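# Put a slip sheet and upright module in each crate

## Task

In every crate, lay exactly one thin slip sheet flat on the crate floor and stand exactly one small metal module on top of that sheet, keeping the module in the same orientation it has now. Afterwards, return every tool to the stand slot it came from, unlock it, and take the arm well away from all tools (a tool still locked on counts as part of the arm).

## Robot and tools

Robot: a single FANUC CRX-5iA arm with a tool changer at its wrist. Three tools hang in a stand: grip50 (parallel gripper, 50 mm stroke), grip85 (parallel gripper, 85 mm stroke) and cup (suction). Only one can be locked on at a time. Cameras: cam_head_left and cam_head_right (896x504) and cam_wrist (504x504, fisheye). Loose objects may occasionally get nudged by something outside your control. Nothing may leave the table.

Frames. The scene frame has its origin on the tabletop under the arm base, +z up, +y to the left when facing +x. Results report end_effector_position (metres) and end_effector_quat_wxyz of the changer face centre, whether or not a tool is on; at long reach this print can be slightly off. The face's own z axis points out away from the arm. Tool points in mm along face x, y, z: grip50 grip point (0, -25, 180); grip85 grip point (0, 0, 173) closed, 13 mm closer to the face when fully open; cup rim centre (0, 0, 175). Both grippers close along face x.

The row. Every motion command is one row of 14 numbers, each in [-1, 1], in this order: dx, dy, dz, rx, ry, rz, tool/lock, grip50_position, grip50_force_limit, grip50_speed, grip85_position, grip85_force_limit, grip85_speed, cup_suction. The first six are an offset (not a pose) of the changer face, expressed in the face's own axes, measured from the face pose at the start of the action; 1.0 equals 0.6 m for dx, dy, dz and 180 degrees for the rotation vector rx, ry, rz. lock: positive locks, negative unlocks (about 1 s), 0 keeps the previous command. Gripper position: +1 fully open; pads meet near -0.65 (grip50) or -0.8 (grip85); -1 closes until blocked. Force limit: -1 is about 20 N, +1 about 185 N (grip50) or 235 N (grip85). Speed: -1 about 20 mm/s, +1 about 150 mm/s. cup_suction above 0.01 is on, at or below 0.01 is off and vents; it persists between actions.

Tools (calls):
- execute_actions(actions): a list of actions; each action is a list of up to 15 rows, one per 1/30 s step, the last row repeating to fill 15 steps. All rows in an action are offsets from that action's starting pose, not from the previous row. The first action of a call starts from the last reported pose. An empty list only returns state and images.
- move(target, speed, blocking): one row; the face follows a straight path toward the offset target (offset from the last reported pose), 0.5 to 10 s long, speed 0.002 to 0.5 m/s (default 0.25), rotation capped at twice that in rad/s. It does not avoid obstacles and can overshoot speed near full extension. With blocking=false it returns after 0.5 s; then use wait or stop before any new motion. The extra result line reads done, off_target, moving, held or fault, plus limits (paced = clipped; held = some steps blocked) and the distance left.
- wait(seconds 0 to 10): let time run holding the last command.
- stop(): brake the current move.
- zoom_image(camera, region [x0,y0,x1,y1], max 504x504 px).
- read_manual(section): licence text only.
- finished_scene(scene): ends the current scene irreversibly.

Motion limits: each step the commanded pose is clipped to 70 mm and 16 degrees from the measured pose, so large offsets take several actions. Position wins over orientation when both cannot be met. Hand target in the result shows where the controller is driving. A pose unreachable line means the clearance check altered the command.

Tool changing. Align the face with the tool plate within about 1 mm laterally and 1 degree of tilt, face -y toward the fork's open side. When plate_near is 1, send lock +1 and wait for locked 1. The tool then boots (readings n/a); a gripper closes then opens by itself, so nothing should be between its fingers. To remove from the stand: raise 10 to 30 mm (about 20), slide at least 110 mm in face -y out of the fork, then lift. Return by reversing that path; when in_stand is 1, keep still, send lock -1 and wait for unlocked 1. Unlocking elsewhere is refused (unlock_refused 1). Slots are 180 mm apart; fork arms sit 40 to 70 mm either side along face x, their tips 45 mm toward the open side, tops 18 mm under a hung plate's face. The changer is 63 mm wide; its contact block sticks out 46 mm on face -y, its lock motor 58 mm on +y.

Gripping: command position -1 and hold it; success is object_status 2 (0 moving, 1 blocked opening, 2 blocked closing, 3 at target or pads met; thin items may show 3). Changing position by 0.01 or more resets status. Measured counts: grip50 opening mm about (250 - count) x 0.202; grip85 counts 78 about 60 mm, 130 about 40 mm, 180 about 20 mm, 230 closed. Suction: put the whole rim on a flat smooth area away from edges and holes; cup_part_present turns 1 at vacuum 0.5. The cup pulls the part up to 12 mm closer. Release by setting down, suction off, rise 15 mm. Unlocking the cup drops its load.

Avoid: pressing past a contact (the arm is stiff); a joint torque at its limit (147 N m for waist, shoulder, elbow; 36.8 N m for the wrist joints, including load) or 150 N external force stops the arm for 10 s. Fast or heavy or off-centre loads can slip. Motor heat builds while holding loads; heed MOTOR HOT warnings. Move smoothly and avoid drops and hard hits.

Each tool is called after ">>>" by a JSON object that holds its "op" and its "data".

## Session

>>> {"op": "execute_actions", "data": {"actions": []}}

Scene clock: 0.00 s.
end_effector_position=(+0.5234, -0.1213, +0.2678) locked=0 unlocked=1 plate_near=0 in_stand=0 unlock_refused=0 tool_id=none grip50_position_measured=n/a grip50_object_status=n/a grip85_position_measured=n/a grip85_object_status=n/a cup_suction_measured=n/a cup_part_present=n/a end_effector_quat_wxyz=(+0.619, +0.733, -0.240, +0.149)
Joint positions: [ 0.543 -0.062 -0.735  1.163 -2.272  2.684]
Joint velocities: [-0.     0.    -0.    -0.    -0.    -0.001]
Hand target: +0.523, -0.121, +0.268; +0.619, +0.733, -0.240, +0.149

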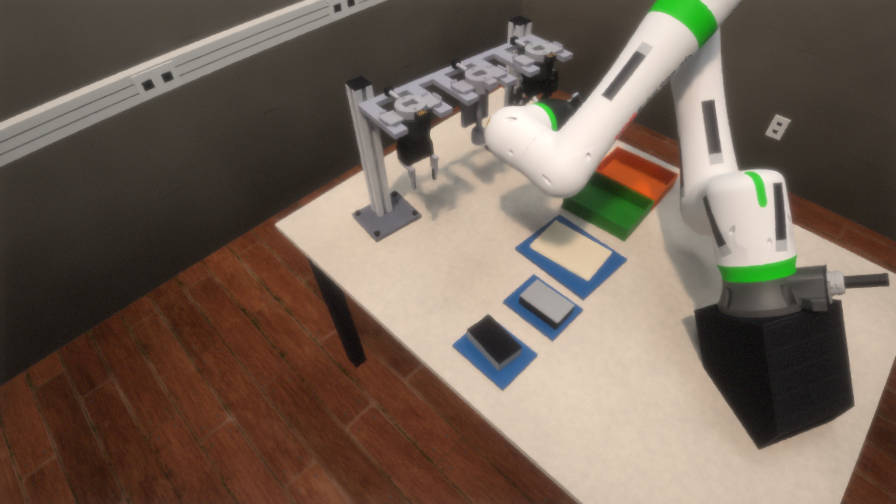

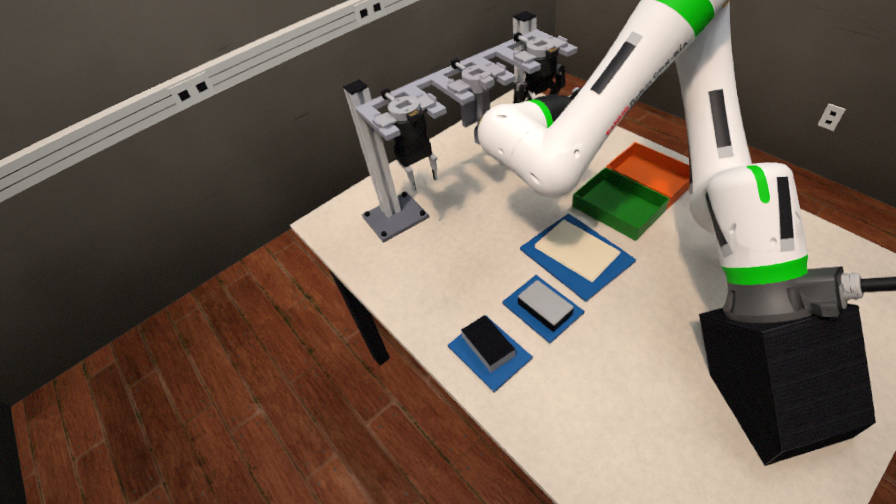

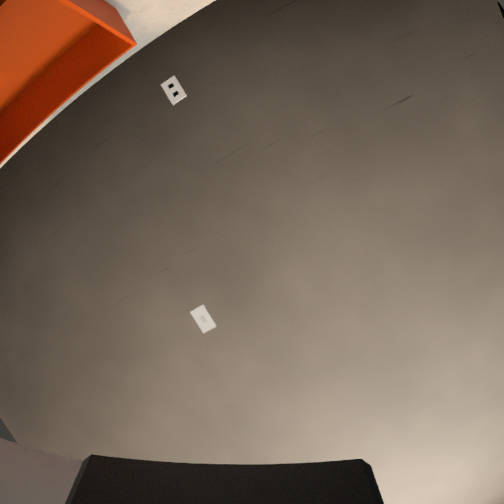

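>>> {"op": "move", "data": {"target": [-0.045,0.087,0,0,0,0,0,0,0,0,0,0,0,0]}}

>>> {"op": "move", "data": {"target": [0,0,0,0,0,0.62,0,0,0,0,0,0,0,0], "speed": 0.5}}

>>> {"op": "move", "data": {"target": [0,0,0,0,0,0.62,0,0,0,0,0,0,0,0], "speed": 0.5}}

Scene clock: 5.90 s.
end_effector_position=(+0.4729, -0.1231, +0.2977) locked=0 unlocked=1 plate_near=0 in_stand=0 unlock_refused=0 tool_id=none grip50_position_measured=n/a grip50_object_status=n/a grip85_position_measured=n/a grip85_object_status=n/a cup_suction_measured=n/a cup_part_present=n/a end_effector_quat_wxyz=(+0.619, +0.733, -0.240, +0.148)
Joint positions: [ 0.713 -0.172 -0.838  1.004 -2.393  2.607]
Joint velocities: [-0.    -0.    -0.001 -0.001 -0.001 -0.001]
Hand target: +0.473, -0.123, +0.298; +0.619, +0.733, -0.240, +0.148
Off the commanded pose: 0.000 m, 0 deg.
move: done

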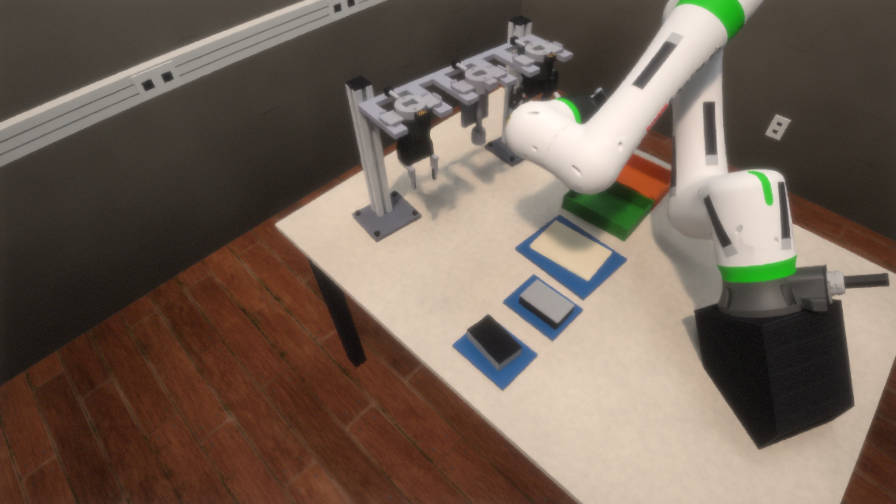

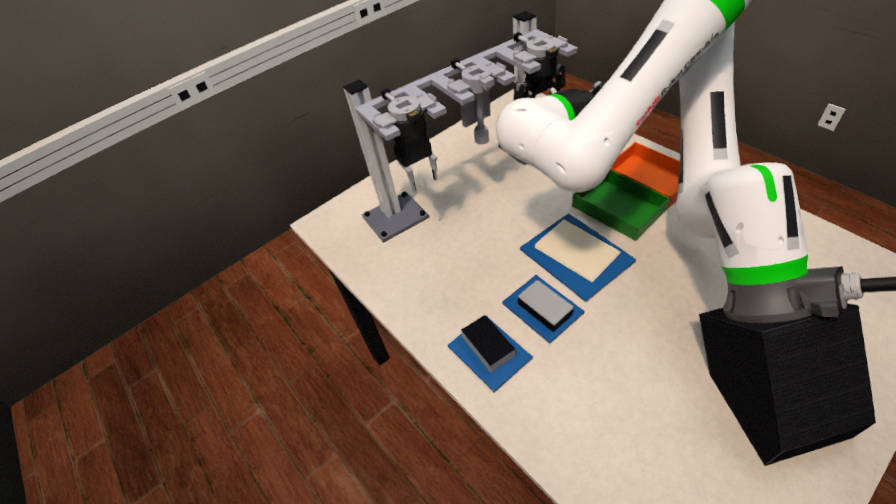

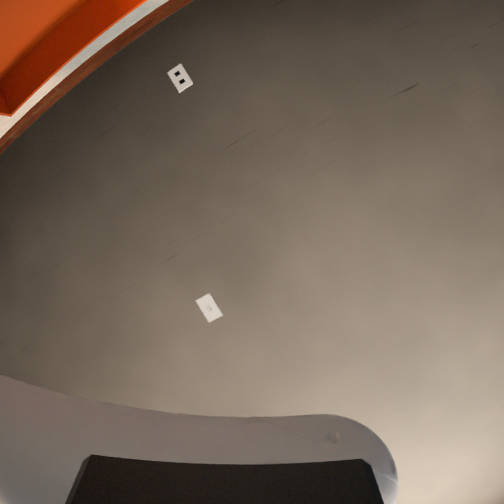

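Scene clock: 8.37 s.
end_effector_position=(+0.4729, -0.1231, +0.2977) locked=0 unlocked=1 plate_near=0 in_stand=0 unlock_refused=0 tool_id=none grip50_position_measured=n/a grip50_object_status=n/a grip85_position_measured=n/a grip85_object_status=n/a cup_suction_measured=n/a cup_part_present=n/a end_effector_quat_wxyz=(-0.225, -0.214, +0.741, -0.595)
Joint positions: [ 0.713 -0.172 -0.838  1.004 -2.393  0.659]
Joint velocities: [-0.002  0.     0.001 -0.001 -0.001 -0.001]
Hand target: +0.473, -0.123, +0.298; -0.225, -0.214, +0.741, -0.595
Off the commanded pose: 0.000 m, 0 deg.
move: done

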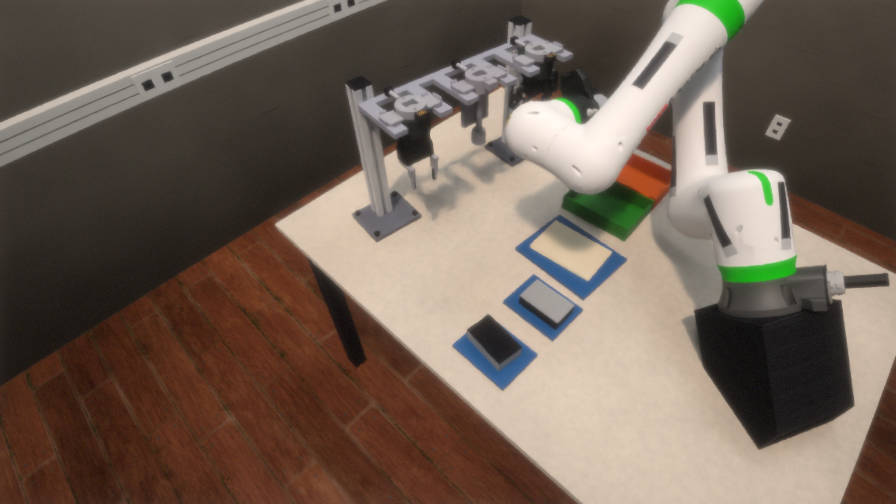

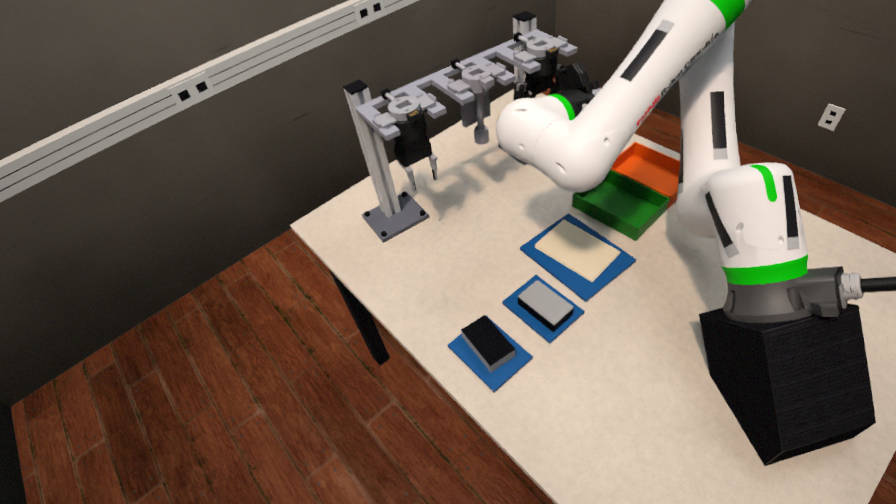

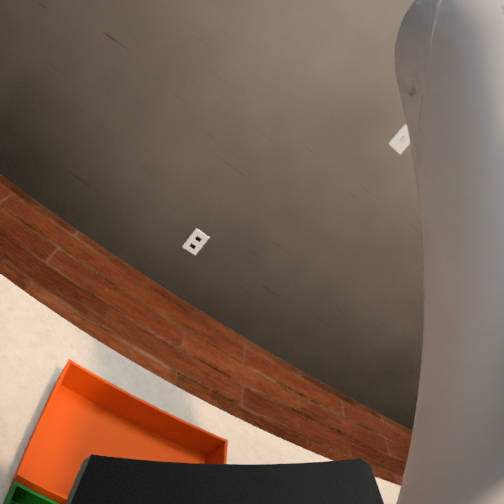

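Scene clock: 10.83 s.
end_effector_position=(+0.4729, -0.1231, +0.2977) locked=0 unlocked=1 plate_near=0 in_stand=0 unlock_refused=0 tool_id=none grip50_position_measured=n/a grip50_object_status=n/a grip85_position_measured=n/a grip85_object_status=n/a cup_suction_measured=n/a cup_part_present=n/a end_effector_quat_wxyz=(+0.366, +0.493, +0.593, -0.521)
Joint positions: [ 0.713 -0.172 -0.838  1.004 -2.393 -1.288]
Joint velocities: [-0.     0.     0.    -0.001 -0.001 -0.001]
Hand target: +0.473, -0.123, +0.298; +0.366, +0.493, +0.593, -0.521
Off the commanded pose: 0.000 m, 0 deg.
move: done

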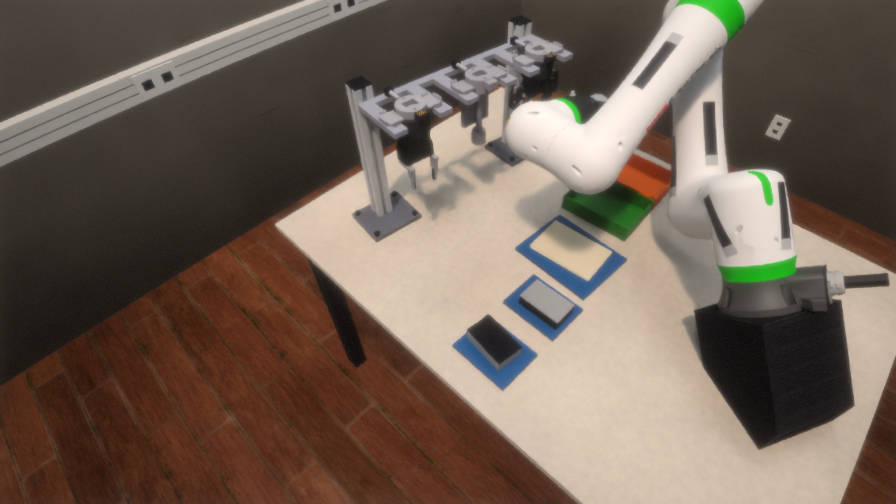

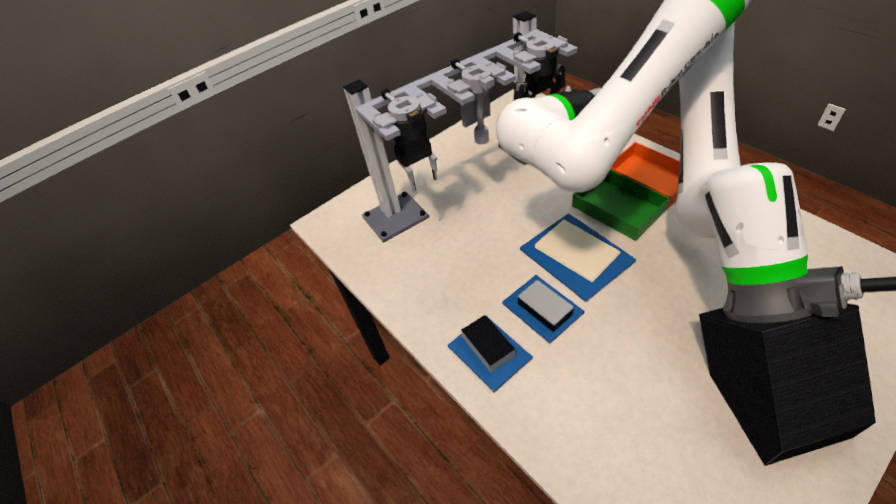

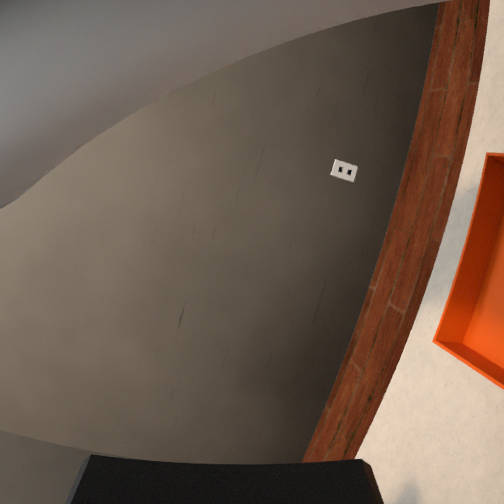

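>>> {"op": "move", "data": {"target": [-0.017,0.045,-0.243,-0.059,0.4365,0.0695,0,0,0,0,0,0,0,0]}}

>>> {"op": "move", "data": {"target": [0,0.05,-0.18,0,0,0,0,0,0,0,0,0,0,0]}}

>>> {"op": "move", "data": {"target": [0.01,0.24,0,0,0,0,0,0,0,0,0,0,0,0]}}

Scene clock: 19.37 s.
end_effector_position=(+0.5131, +0.0158, +0.3275) locked=0 unlocked=1 plate_near=0 in_stand=0 unlock_refused=0 tool_id=none grip50_position_measured=n/a grip50_object_status=n/a grip85_position_measured=n/a grip85_object_status=n/a cup_suction_measured=n/a cup_part_present=n/a end_effector_quat_wxyz=(-0.002, +0.735, +0.678, -0.001)
Joint positions: [ 1.171 -0.471 -0.581  0.763 -1.693 -1.412]
Joint velocities: [ 0.001 -0.001 -0.    -0.001 -0.    -0.   ]
Hand target: +0.513, +0.016, +0.328; -0.002, +0.735, +0.678, -0.001
Off the commanded pose: 0.001 m, 0 deg.
move: done

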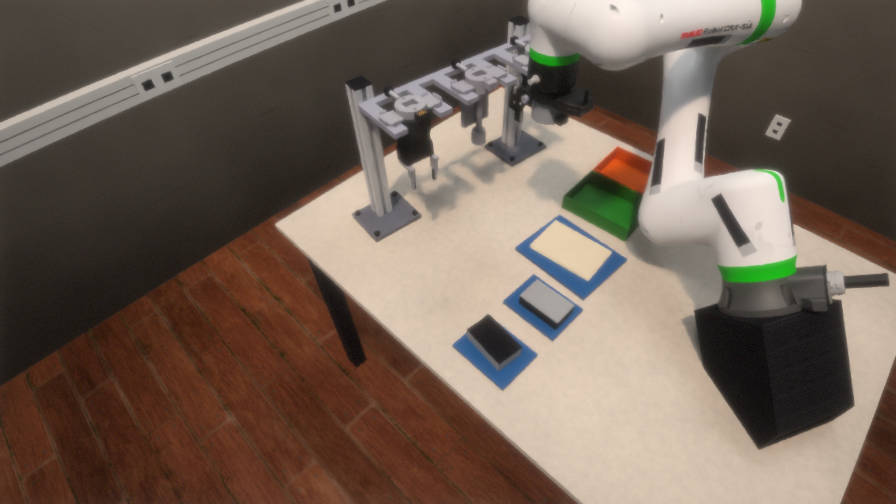

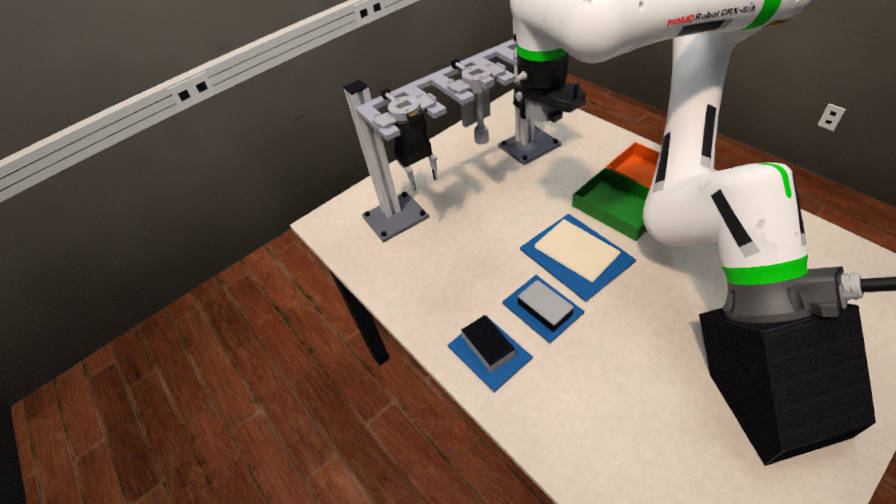

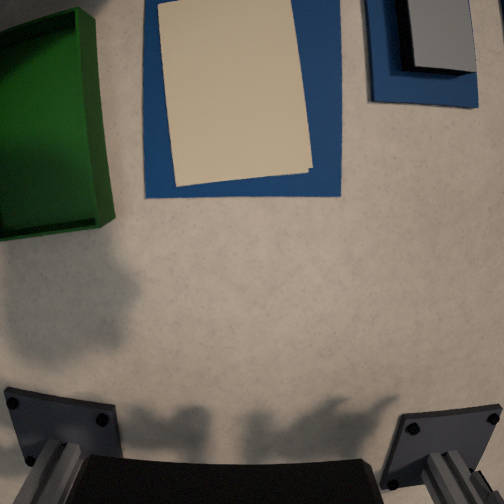

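Scene clock: 20.27 s.
end_effector_position=(+0.5435, +0.0130, +0.4351) locked=0 unlocked=1 plate_near=0 in_stand=0 unlock_refused=0 tool_id=none grip50_position_measured=n/a grip50_object_status=n/a grip85_position_measured=n/a grip85_object_status=n/a cup_suction_measured=n/a cup_part_present=n/a end_effector_quat_wxyz=(-0.002, +0.735, +0.678, -0.001)
Joint positions: [ 1.363 -0.389 -0.31   0.757 -1.962 -1.422]
Joint velocities: [ 0.     0.     0.    -0.    -0.001 -0.   ]
Hand target: +0.544, +0.013, +0.435; -0.002, +0.735, +0.678, -0.001
Off the commanded pose: 0.000 m, 0 deg.
move: done

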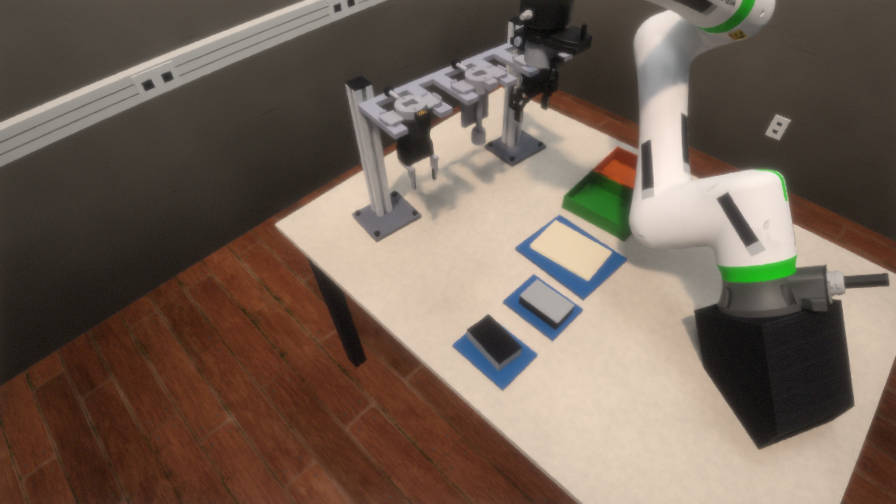

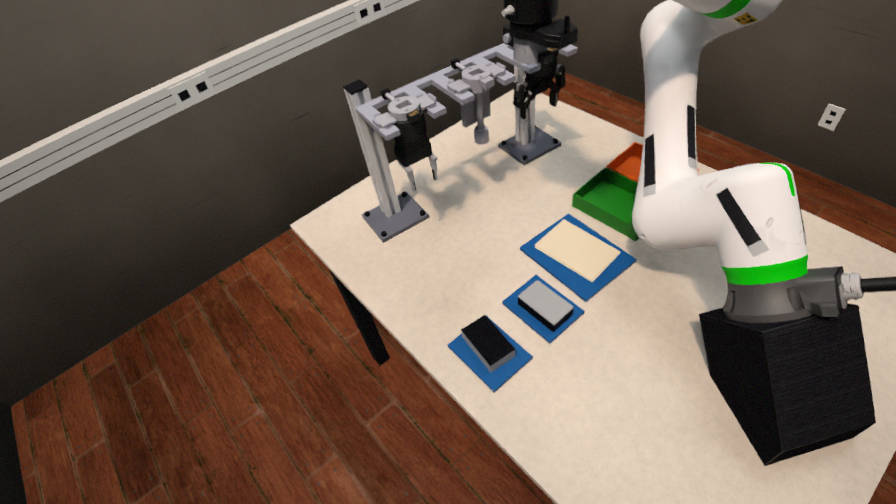

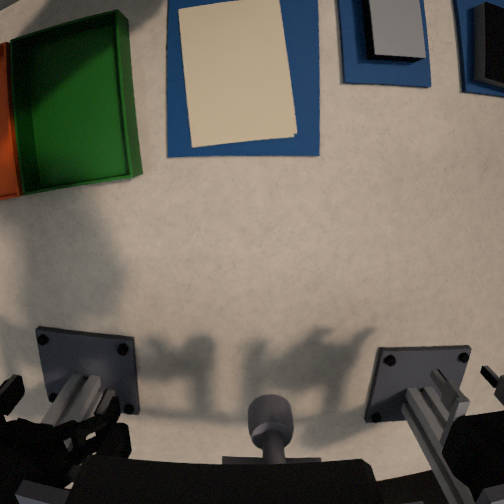

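Scene clock: 21.33 s.
end_effector_position=(+0.6872, +0.0079, +0.4347) locked=0 unlocked=1 plate_near=0 in_stand=0 unlock_refused=0 tool_id=none grip50_position_measured=n/a grip50_object_status=n/a grip85_position_measured=n/a grip85_object_status=n/a cup_suction_measured=n/a cup_part_present=n/a end_effector_quat_wxyz=(-0.002, +0.735, +0.678, -0.001)
Joint positions: [ 0.998 -0.145  0.078  0.818 -1.805 -1.047]
Joint velocities: [ 0.001  0.001  0.001 -0.    -0.002  0.001]
Hand target: +0.687, +0.008, +0.435; -0.002, +0.735, +0.678, -0.002
Off the commanded pose: 0.001 m, 0 deg.
move: done

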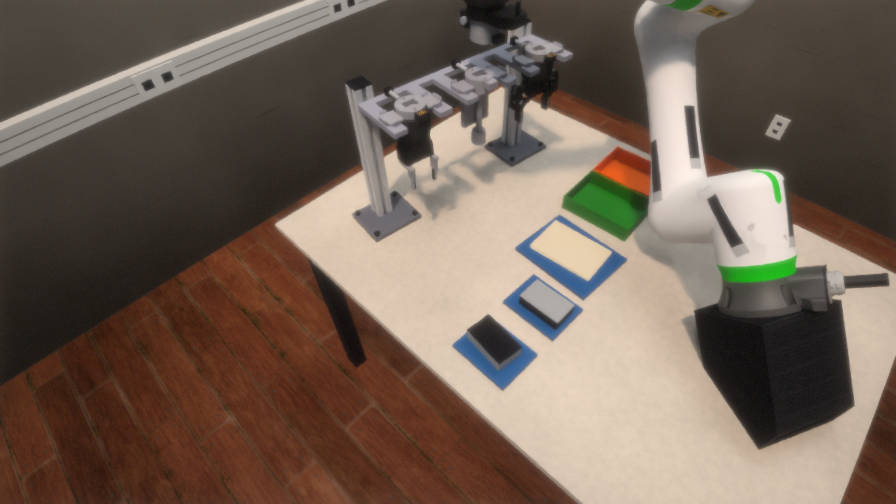

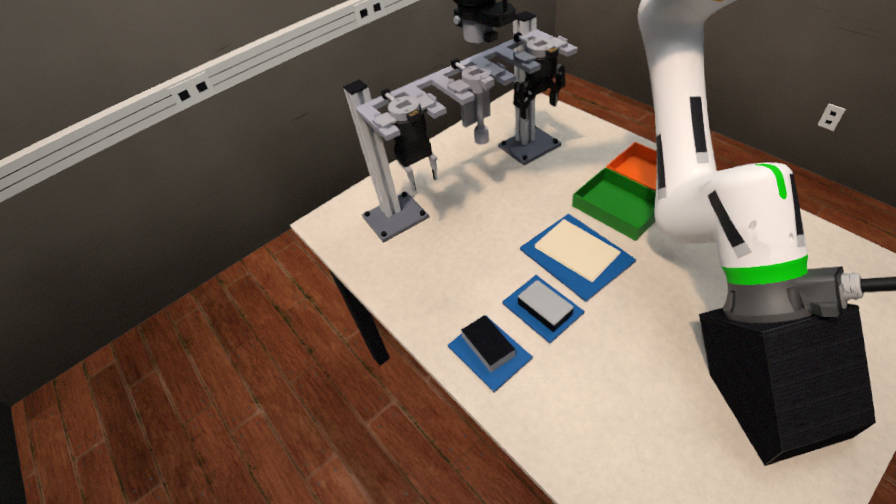

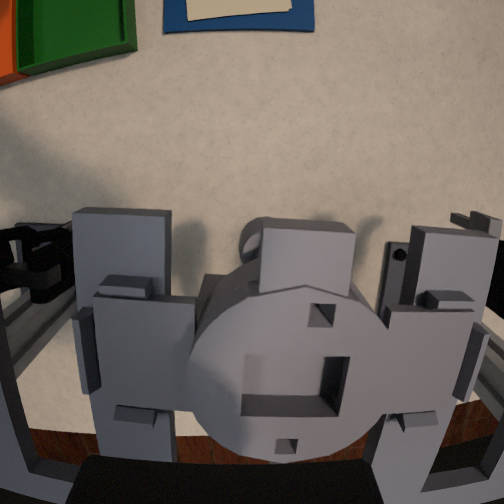

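>>> {"op": "move", "data": {"target": [0.032,-0.0045,-0.001,-0.003,0,0.008,0,0,0,0,0,0,0,0], "speed": 0.08}}

>>> {"op": "zoom_image", "data": {"camera": "cam_wrist", "region": [100,200,380,470]}}

Scene clock: 25.17 s.
end_effector_position=(+0.6860, +0.0272, +0.4353) locked=0 unlocked=1 plate_near=0 in_stand=0 unlock_refused=0 tool_id=none grip50_position_measured=n/a grip50_object_status=n/a grip85_position_measured=n/a grip85_object_status=n/a cup_suction_measured=n/a cup_part_present=n/a end_effector_quat_wxyz=(+0.001, +0.743, +0.669, +0.002)
Joint positions: [ 1.018 -0.121  0.077  0.823 -1.797 -1.103]
Joint velocities: [-0.     0.    -0.     0.    -0.001  0.   ]
Hand target: +0.686, +0.027, +0.435; +0.001, +0.743, +0.669, +0.002
Off the commanded pose: 0.000 m, 0 deg.
move: done

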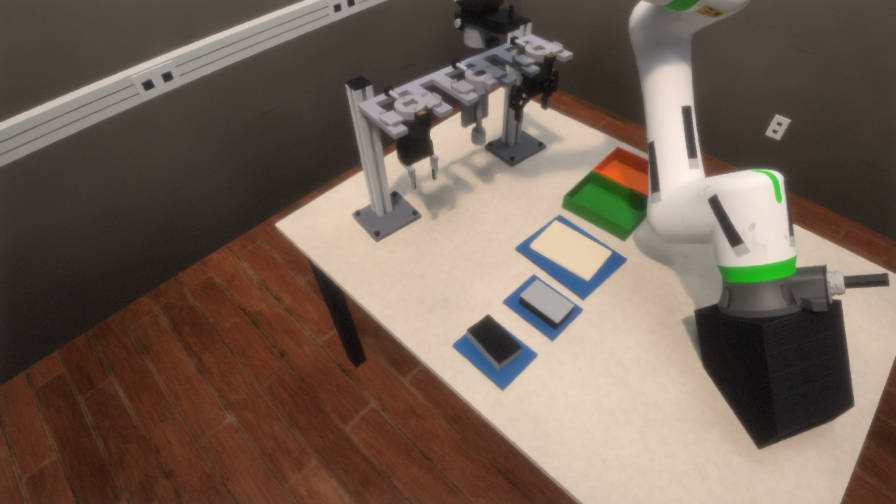

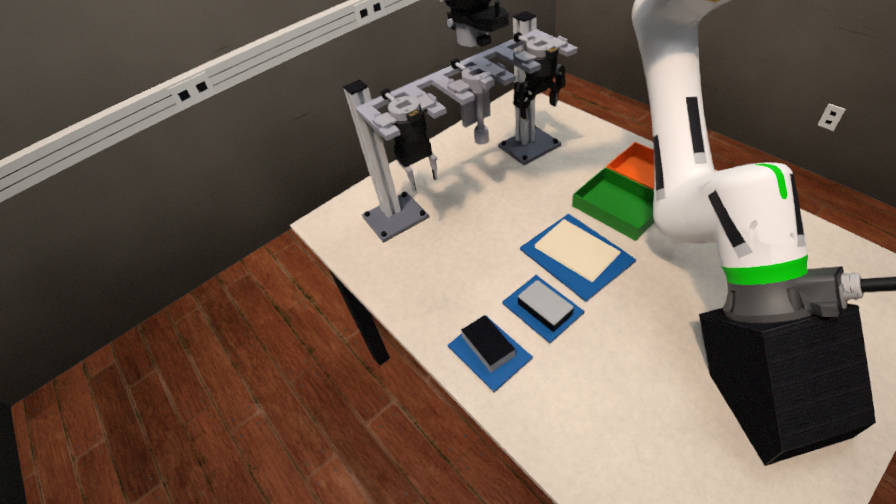

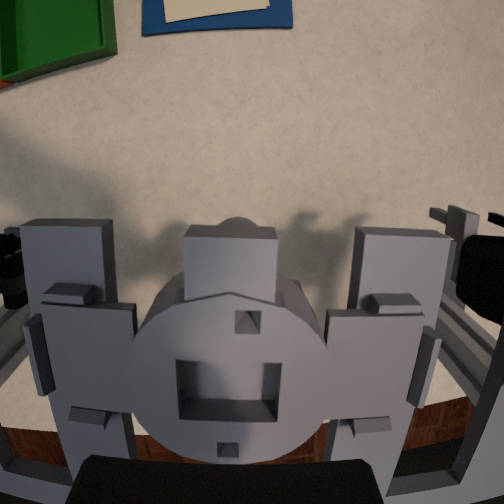

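Region (100, 200, 380, 470) of cam_wrist's 504x504 image, scaled by 1.800, with more detail than that image has; it fills the top 486 rows of this view, and the rest is white.

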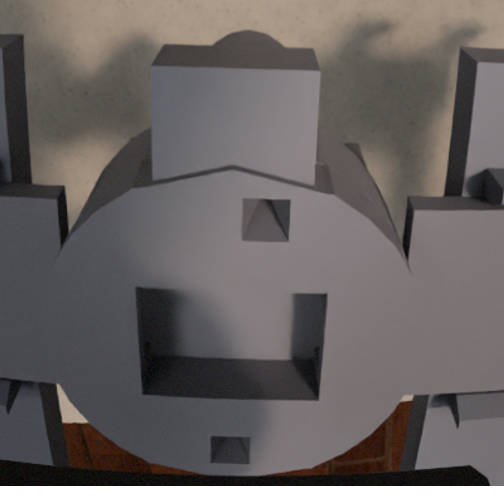

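>>> {"op": "move", "data": {"target": [0,0,0,0,0,0.5,0,0,0,0,0,0,0,0], "speed": 0.5}}

>>> {"op": "zoom_image", "data": {"camera": "cam_wrist", "region": [100,200,380,470]}}

Scene clock: 32.80 s.
end_effector_position=(+0.6860, +0.0272, +0.4353) locked=0 unlocked=1 plate_near=0 in_stand=0 unlock_refused=0 tool_id=none grip50_position_measured=n/a grip50_object_status=n/a grip85_position_measured=n/a grip85_object_status=n/a cup_suction_measured=n/a cup_part_present=n/a end_effector_quat_wxyz=(-0.000, +0.999, -0.053, +0.002)
Joint positions: [ 1.017 -0.121  0.077  0.823 -1.797 -2.674]
Joint velocities: [ 0.002 -0.    -0.     0.     0.     0.   ]
Hand target: +0.686, +0.027, +0.435; -0.000, +0.999, -0.053, +0.002
Off the commanded pose: 0.000 m, 0 deg.
move: done

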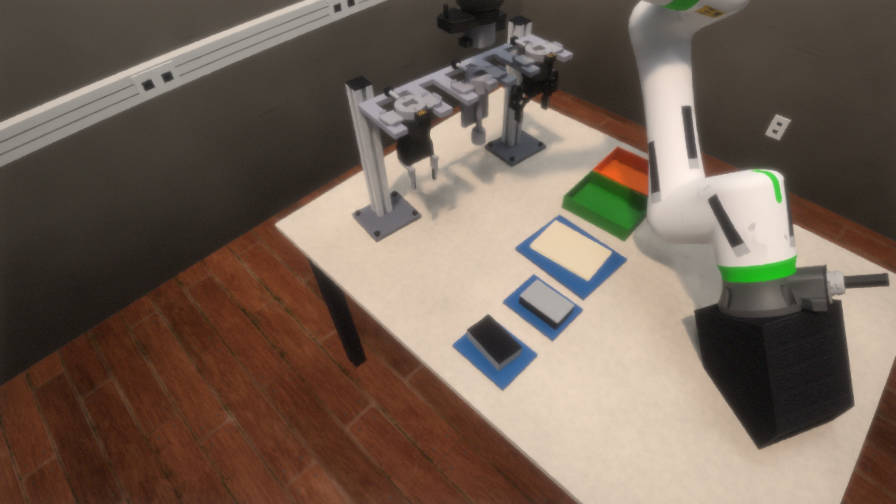

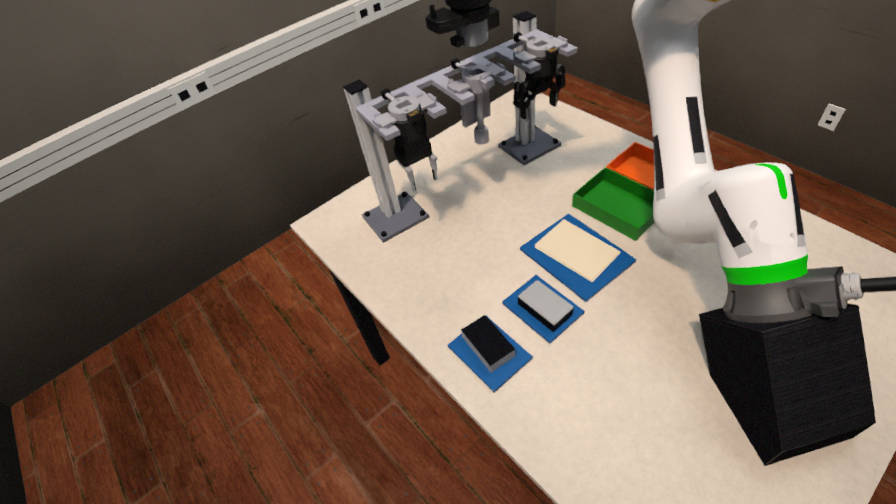

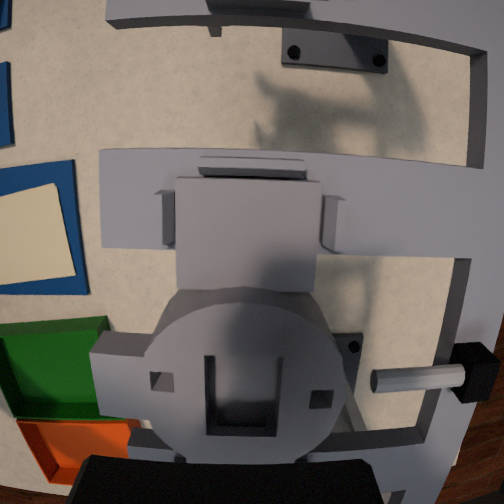

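Region (100, 200, 380, 470) of cam_wrist's 504x504 image, scaled by 1.800, with more detail than that image has; it fills the top 486 rows of this view, and the rest is white.

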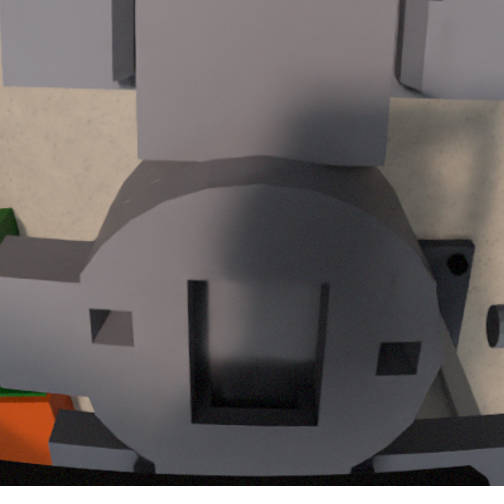

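>>> {"op": "move", "data": {"target": [0,0,0,0,0,-0.4965,0,0,0,0,0,0,0,0], "speed": 0.5}}

>>> {"op": "move", "data": {"target": [-0.0053,0.0017,0,0,0,0,0,0,0,0,0,0,0,0], "speed": 0.03}}

>>> {"op": "zoom_image", "data": {"camera": "cam_wrist", "region": [0,200,504,470]}}

>>> {"op": "move", "data": {"target": [0,0,0.097,0,0,0,0,0,0,0,0,0,0,0], "speed": 0.06}}

Scene clock: 41.93 s.
end_effector_position=(+0.6860, +0.0272, +0.4353) locked=0 unlocked=1 plate_near=0 in_stand=0 unlock_refused=0 tool_id=none grip50_position_measured=n/a grip50_object_status=n/a grip85_position_measured=n/a grip85_object_status=n/a cup_suction_measured=n/a cup_part_present=n/a end_effector_quat_wxyz=(+0.001, +0.747, +0.665, +0.002)
Joint positions: [ 1.017 -0.121  0.077  0.823 -1.797 -1.114]
Joint velocities: [ 0.002  0.001 -0.     0.001 -0.001  0.   ]
Hand target: +0.686, +0.027, +0.435; +0.001, +0.747, +0.665, +0.002
Off the commanded pose: 0.000 m, 0 deg.
move: done

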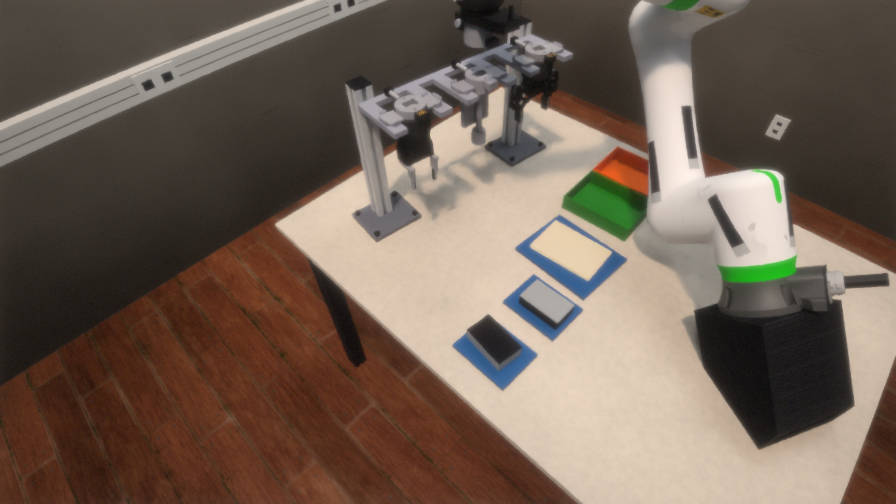

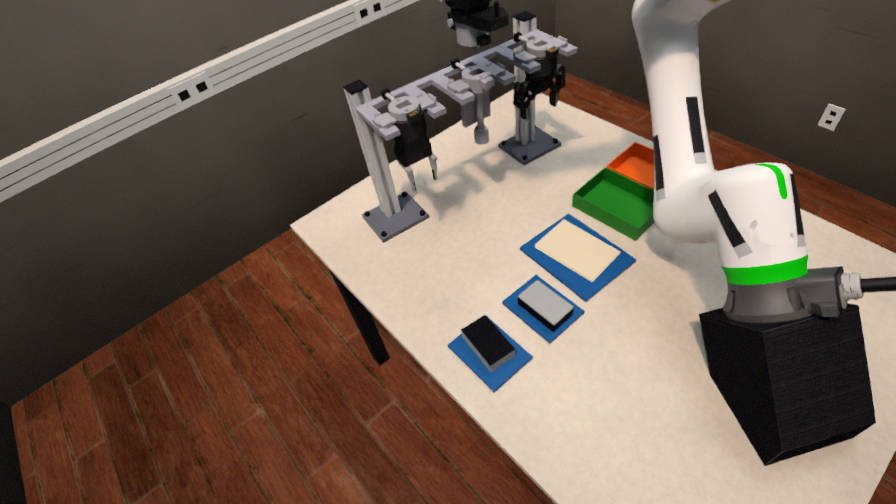

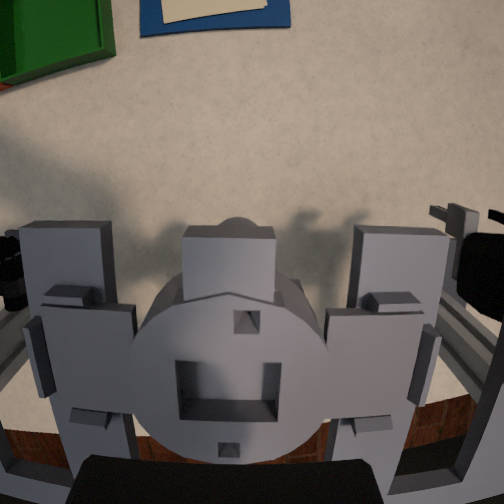

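Scene clock: 42.63 s.
end_effector_position=(+0.6866, +0.0240, +0.4353) locked=0 unlocked=1 plate_near=0 in_stand=0 unlock_refused=0 tool_id=none grip50_position_measured=n/a grip50_object_status=n/a grip85_position_measured=n/a grip85_object_status=n/a cup_suction_measured=n/a cup_part_present=n/a end_effector_quat_wxyz=(+0.001, +0.747, +0.665, +0.002)
Joint positions: [ 1.014 -0.125  0.078  0.824 -1.797 -1.109]
Joint velocities: [ 0.001  0.001 -0.     0.    -0.001  0.   ]
Hand target: +0.687, +0.024, +0.435; +0.001, +0.747, +0.665, +0.002
Off the commanded pose: 0.000 m, 0 deg.
move: done

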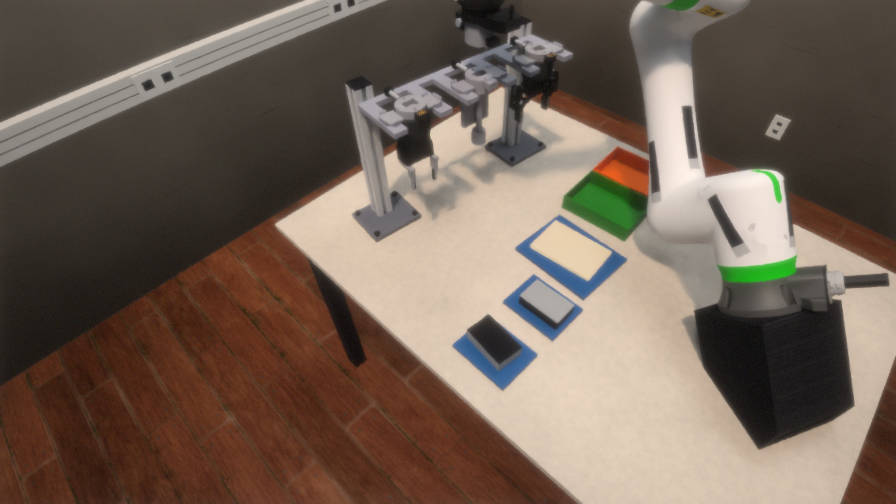

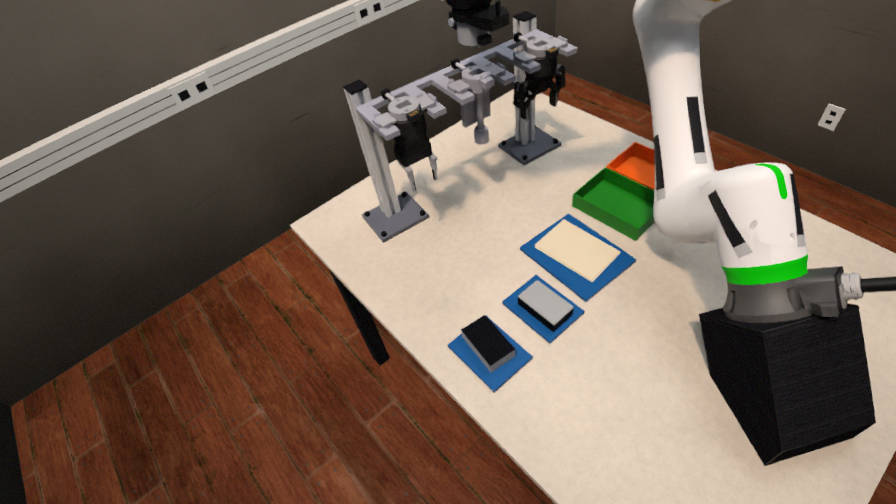

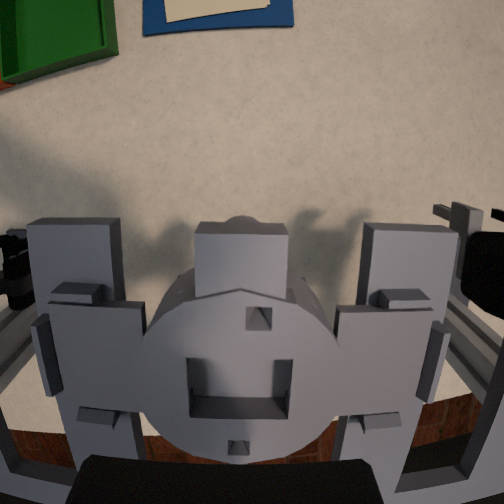

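Region (0, 200, 504, 470) of cam_wrist's 504x504 image, scaled by 1.000; it fills the top 270 rows of this view, and the rest is white.

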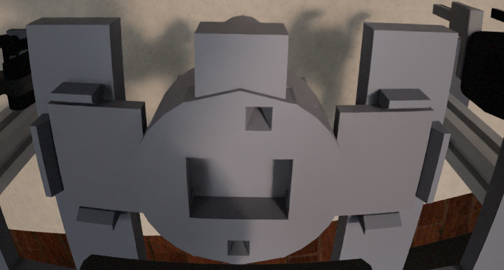

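Scene clock: 43.90 s.
end_effector_position=(+0.6869, +0.0242, +0.3773) locked=0 unlocked=1 plate_near=0 in_stand=0 unlock_refused=0 tool_id=none grip50_position_measured=n/a grip50_object_status=n/a grip85_position_measured=n/a grip85_object_status=n/a cup_suction_measured=n/a cup_part_present=n/a end_effector_quat_wxyz=(+0.001, +0.747, +0.665, +0.002)
Joint positions: [ 0.901 -0.143 -0.033  0.808 -1.652 -1.099]
Joint velocities: [-0.001  0.    -0.001 -0.001  0.001 -0.   ]
Hand target: +0.687, +0.024, +0.377; +0.001, +0.747, +0.665, +0.002
Off the commanded pose: 0.000 m, 0 deg.
move: done

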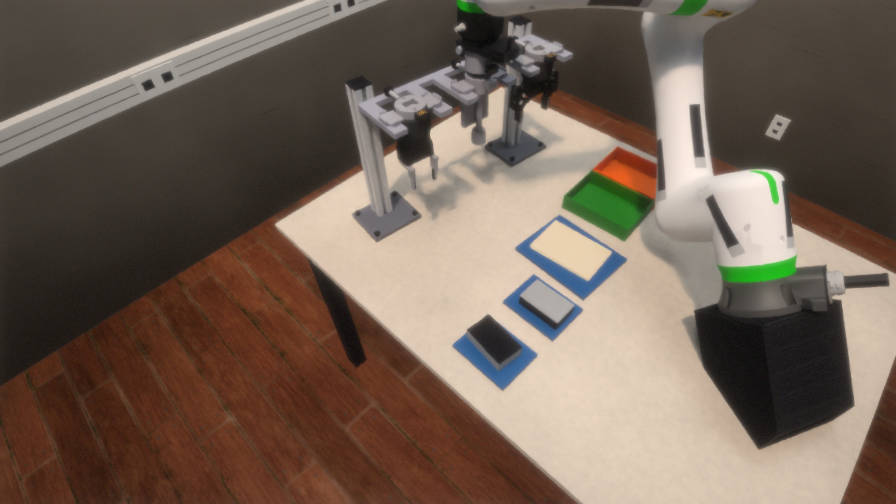

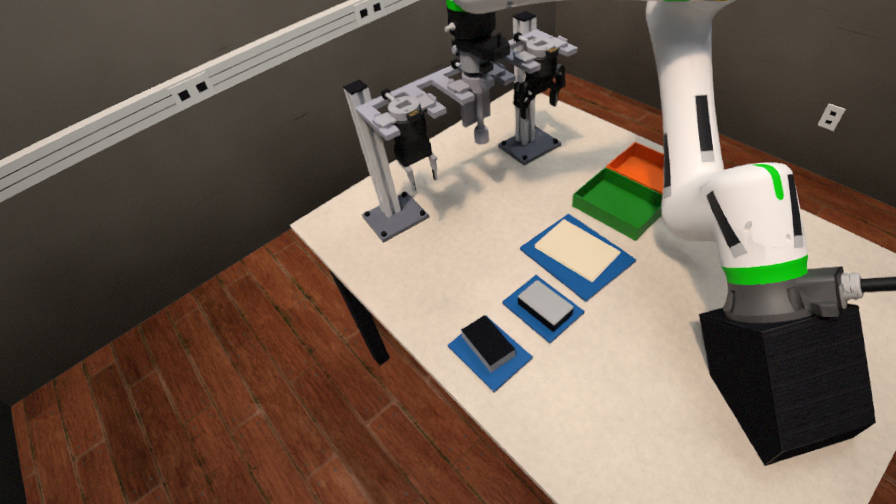

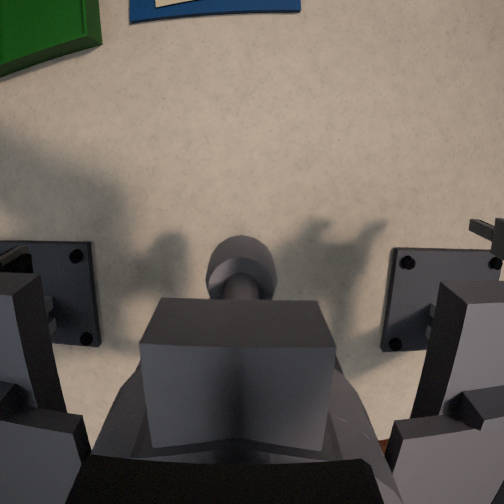

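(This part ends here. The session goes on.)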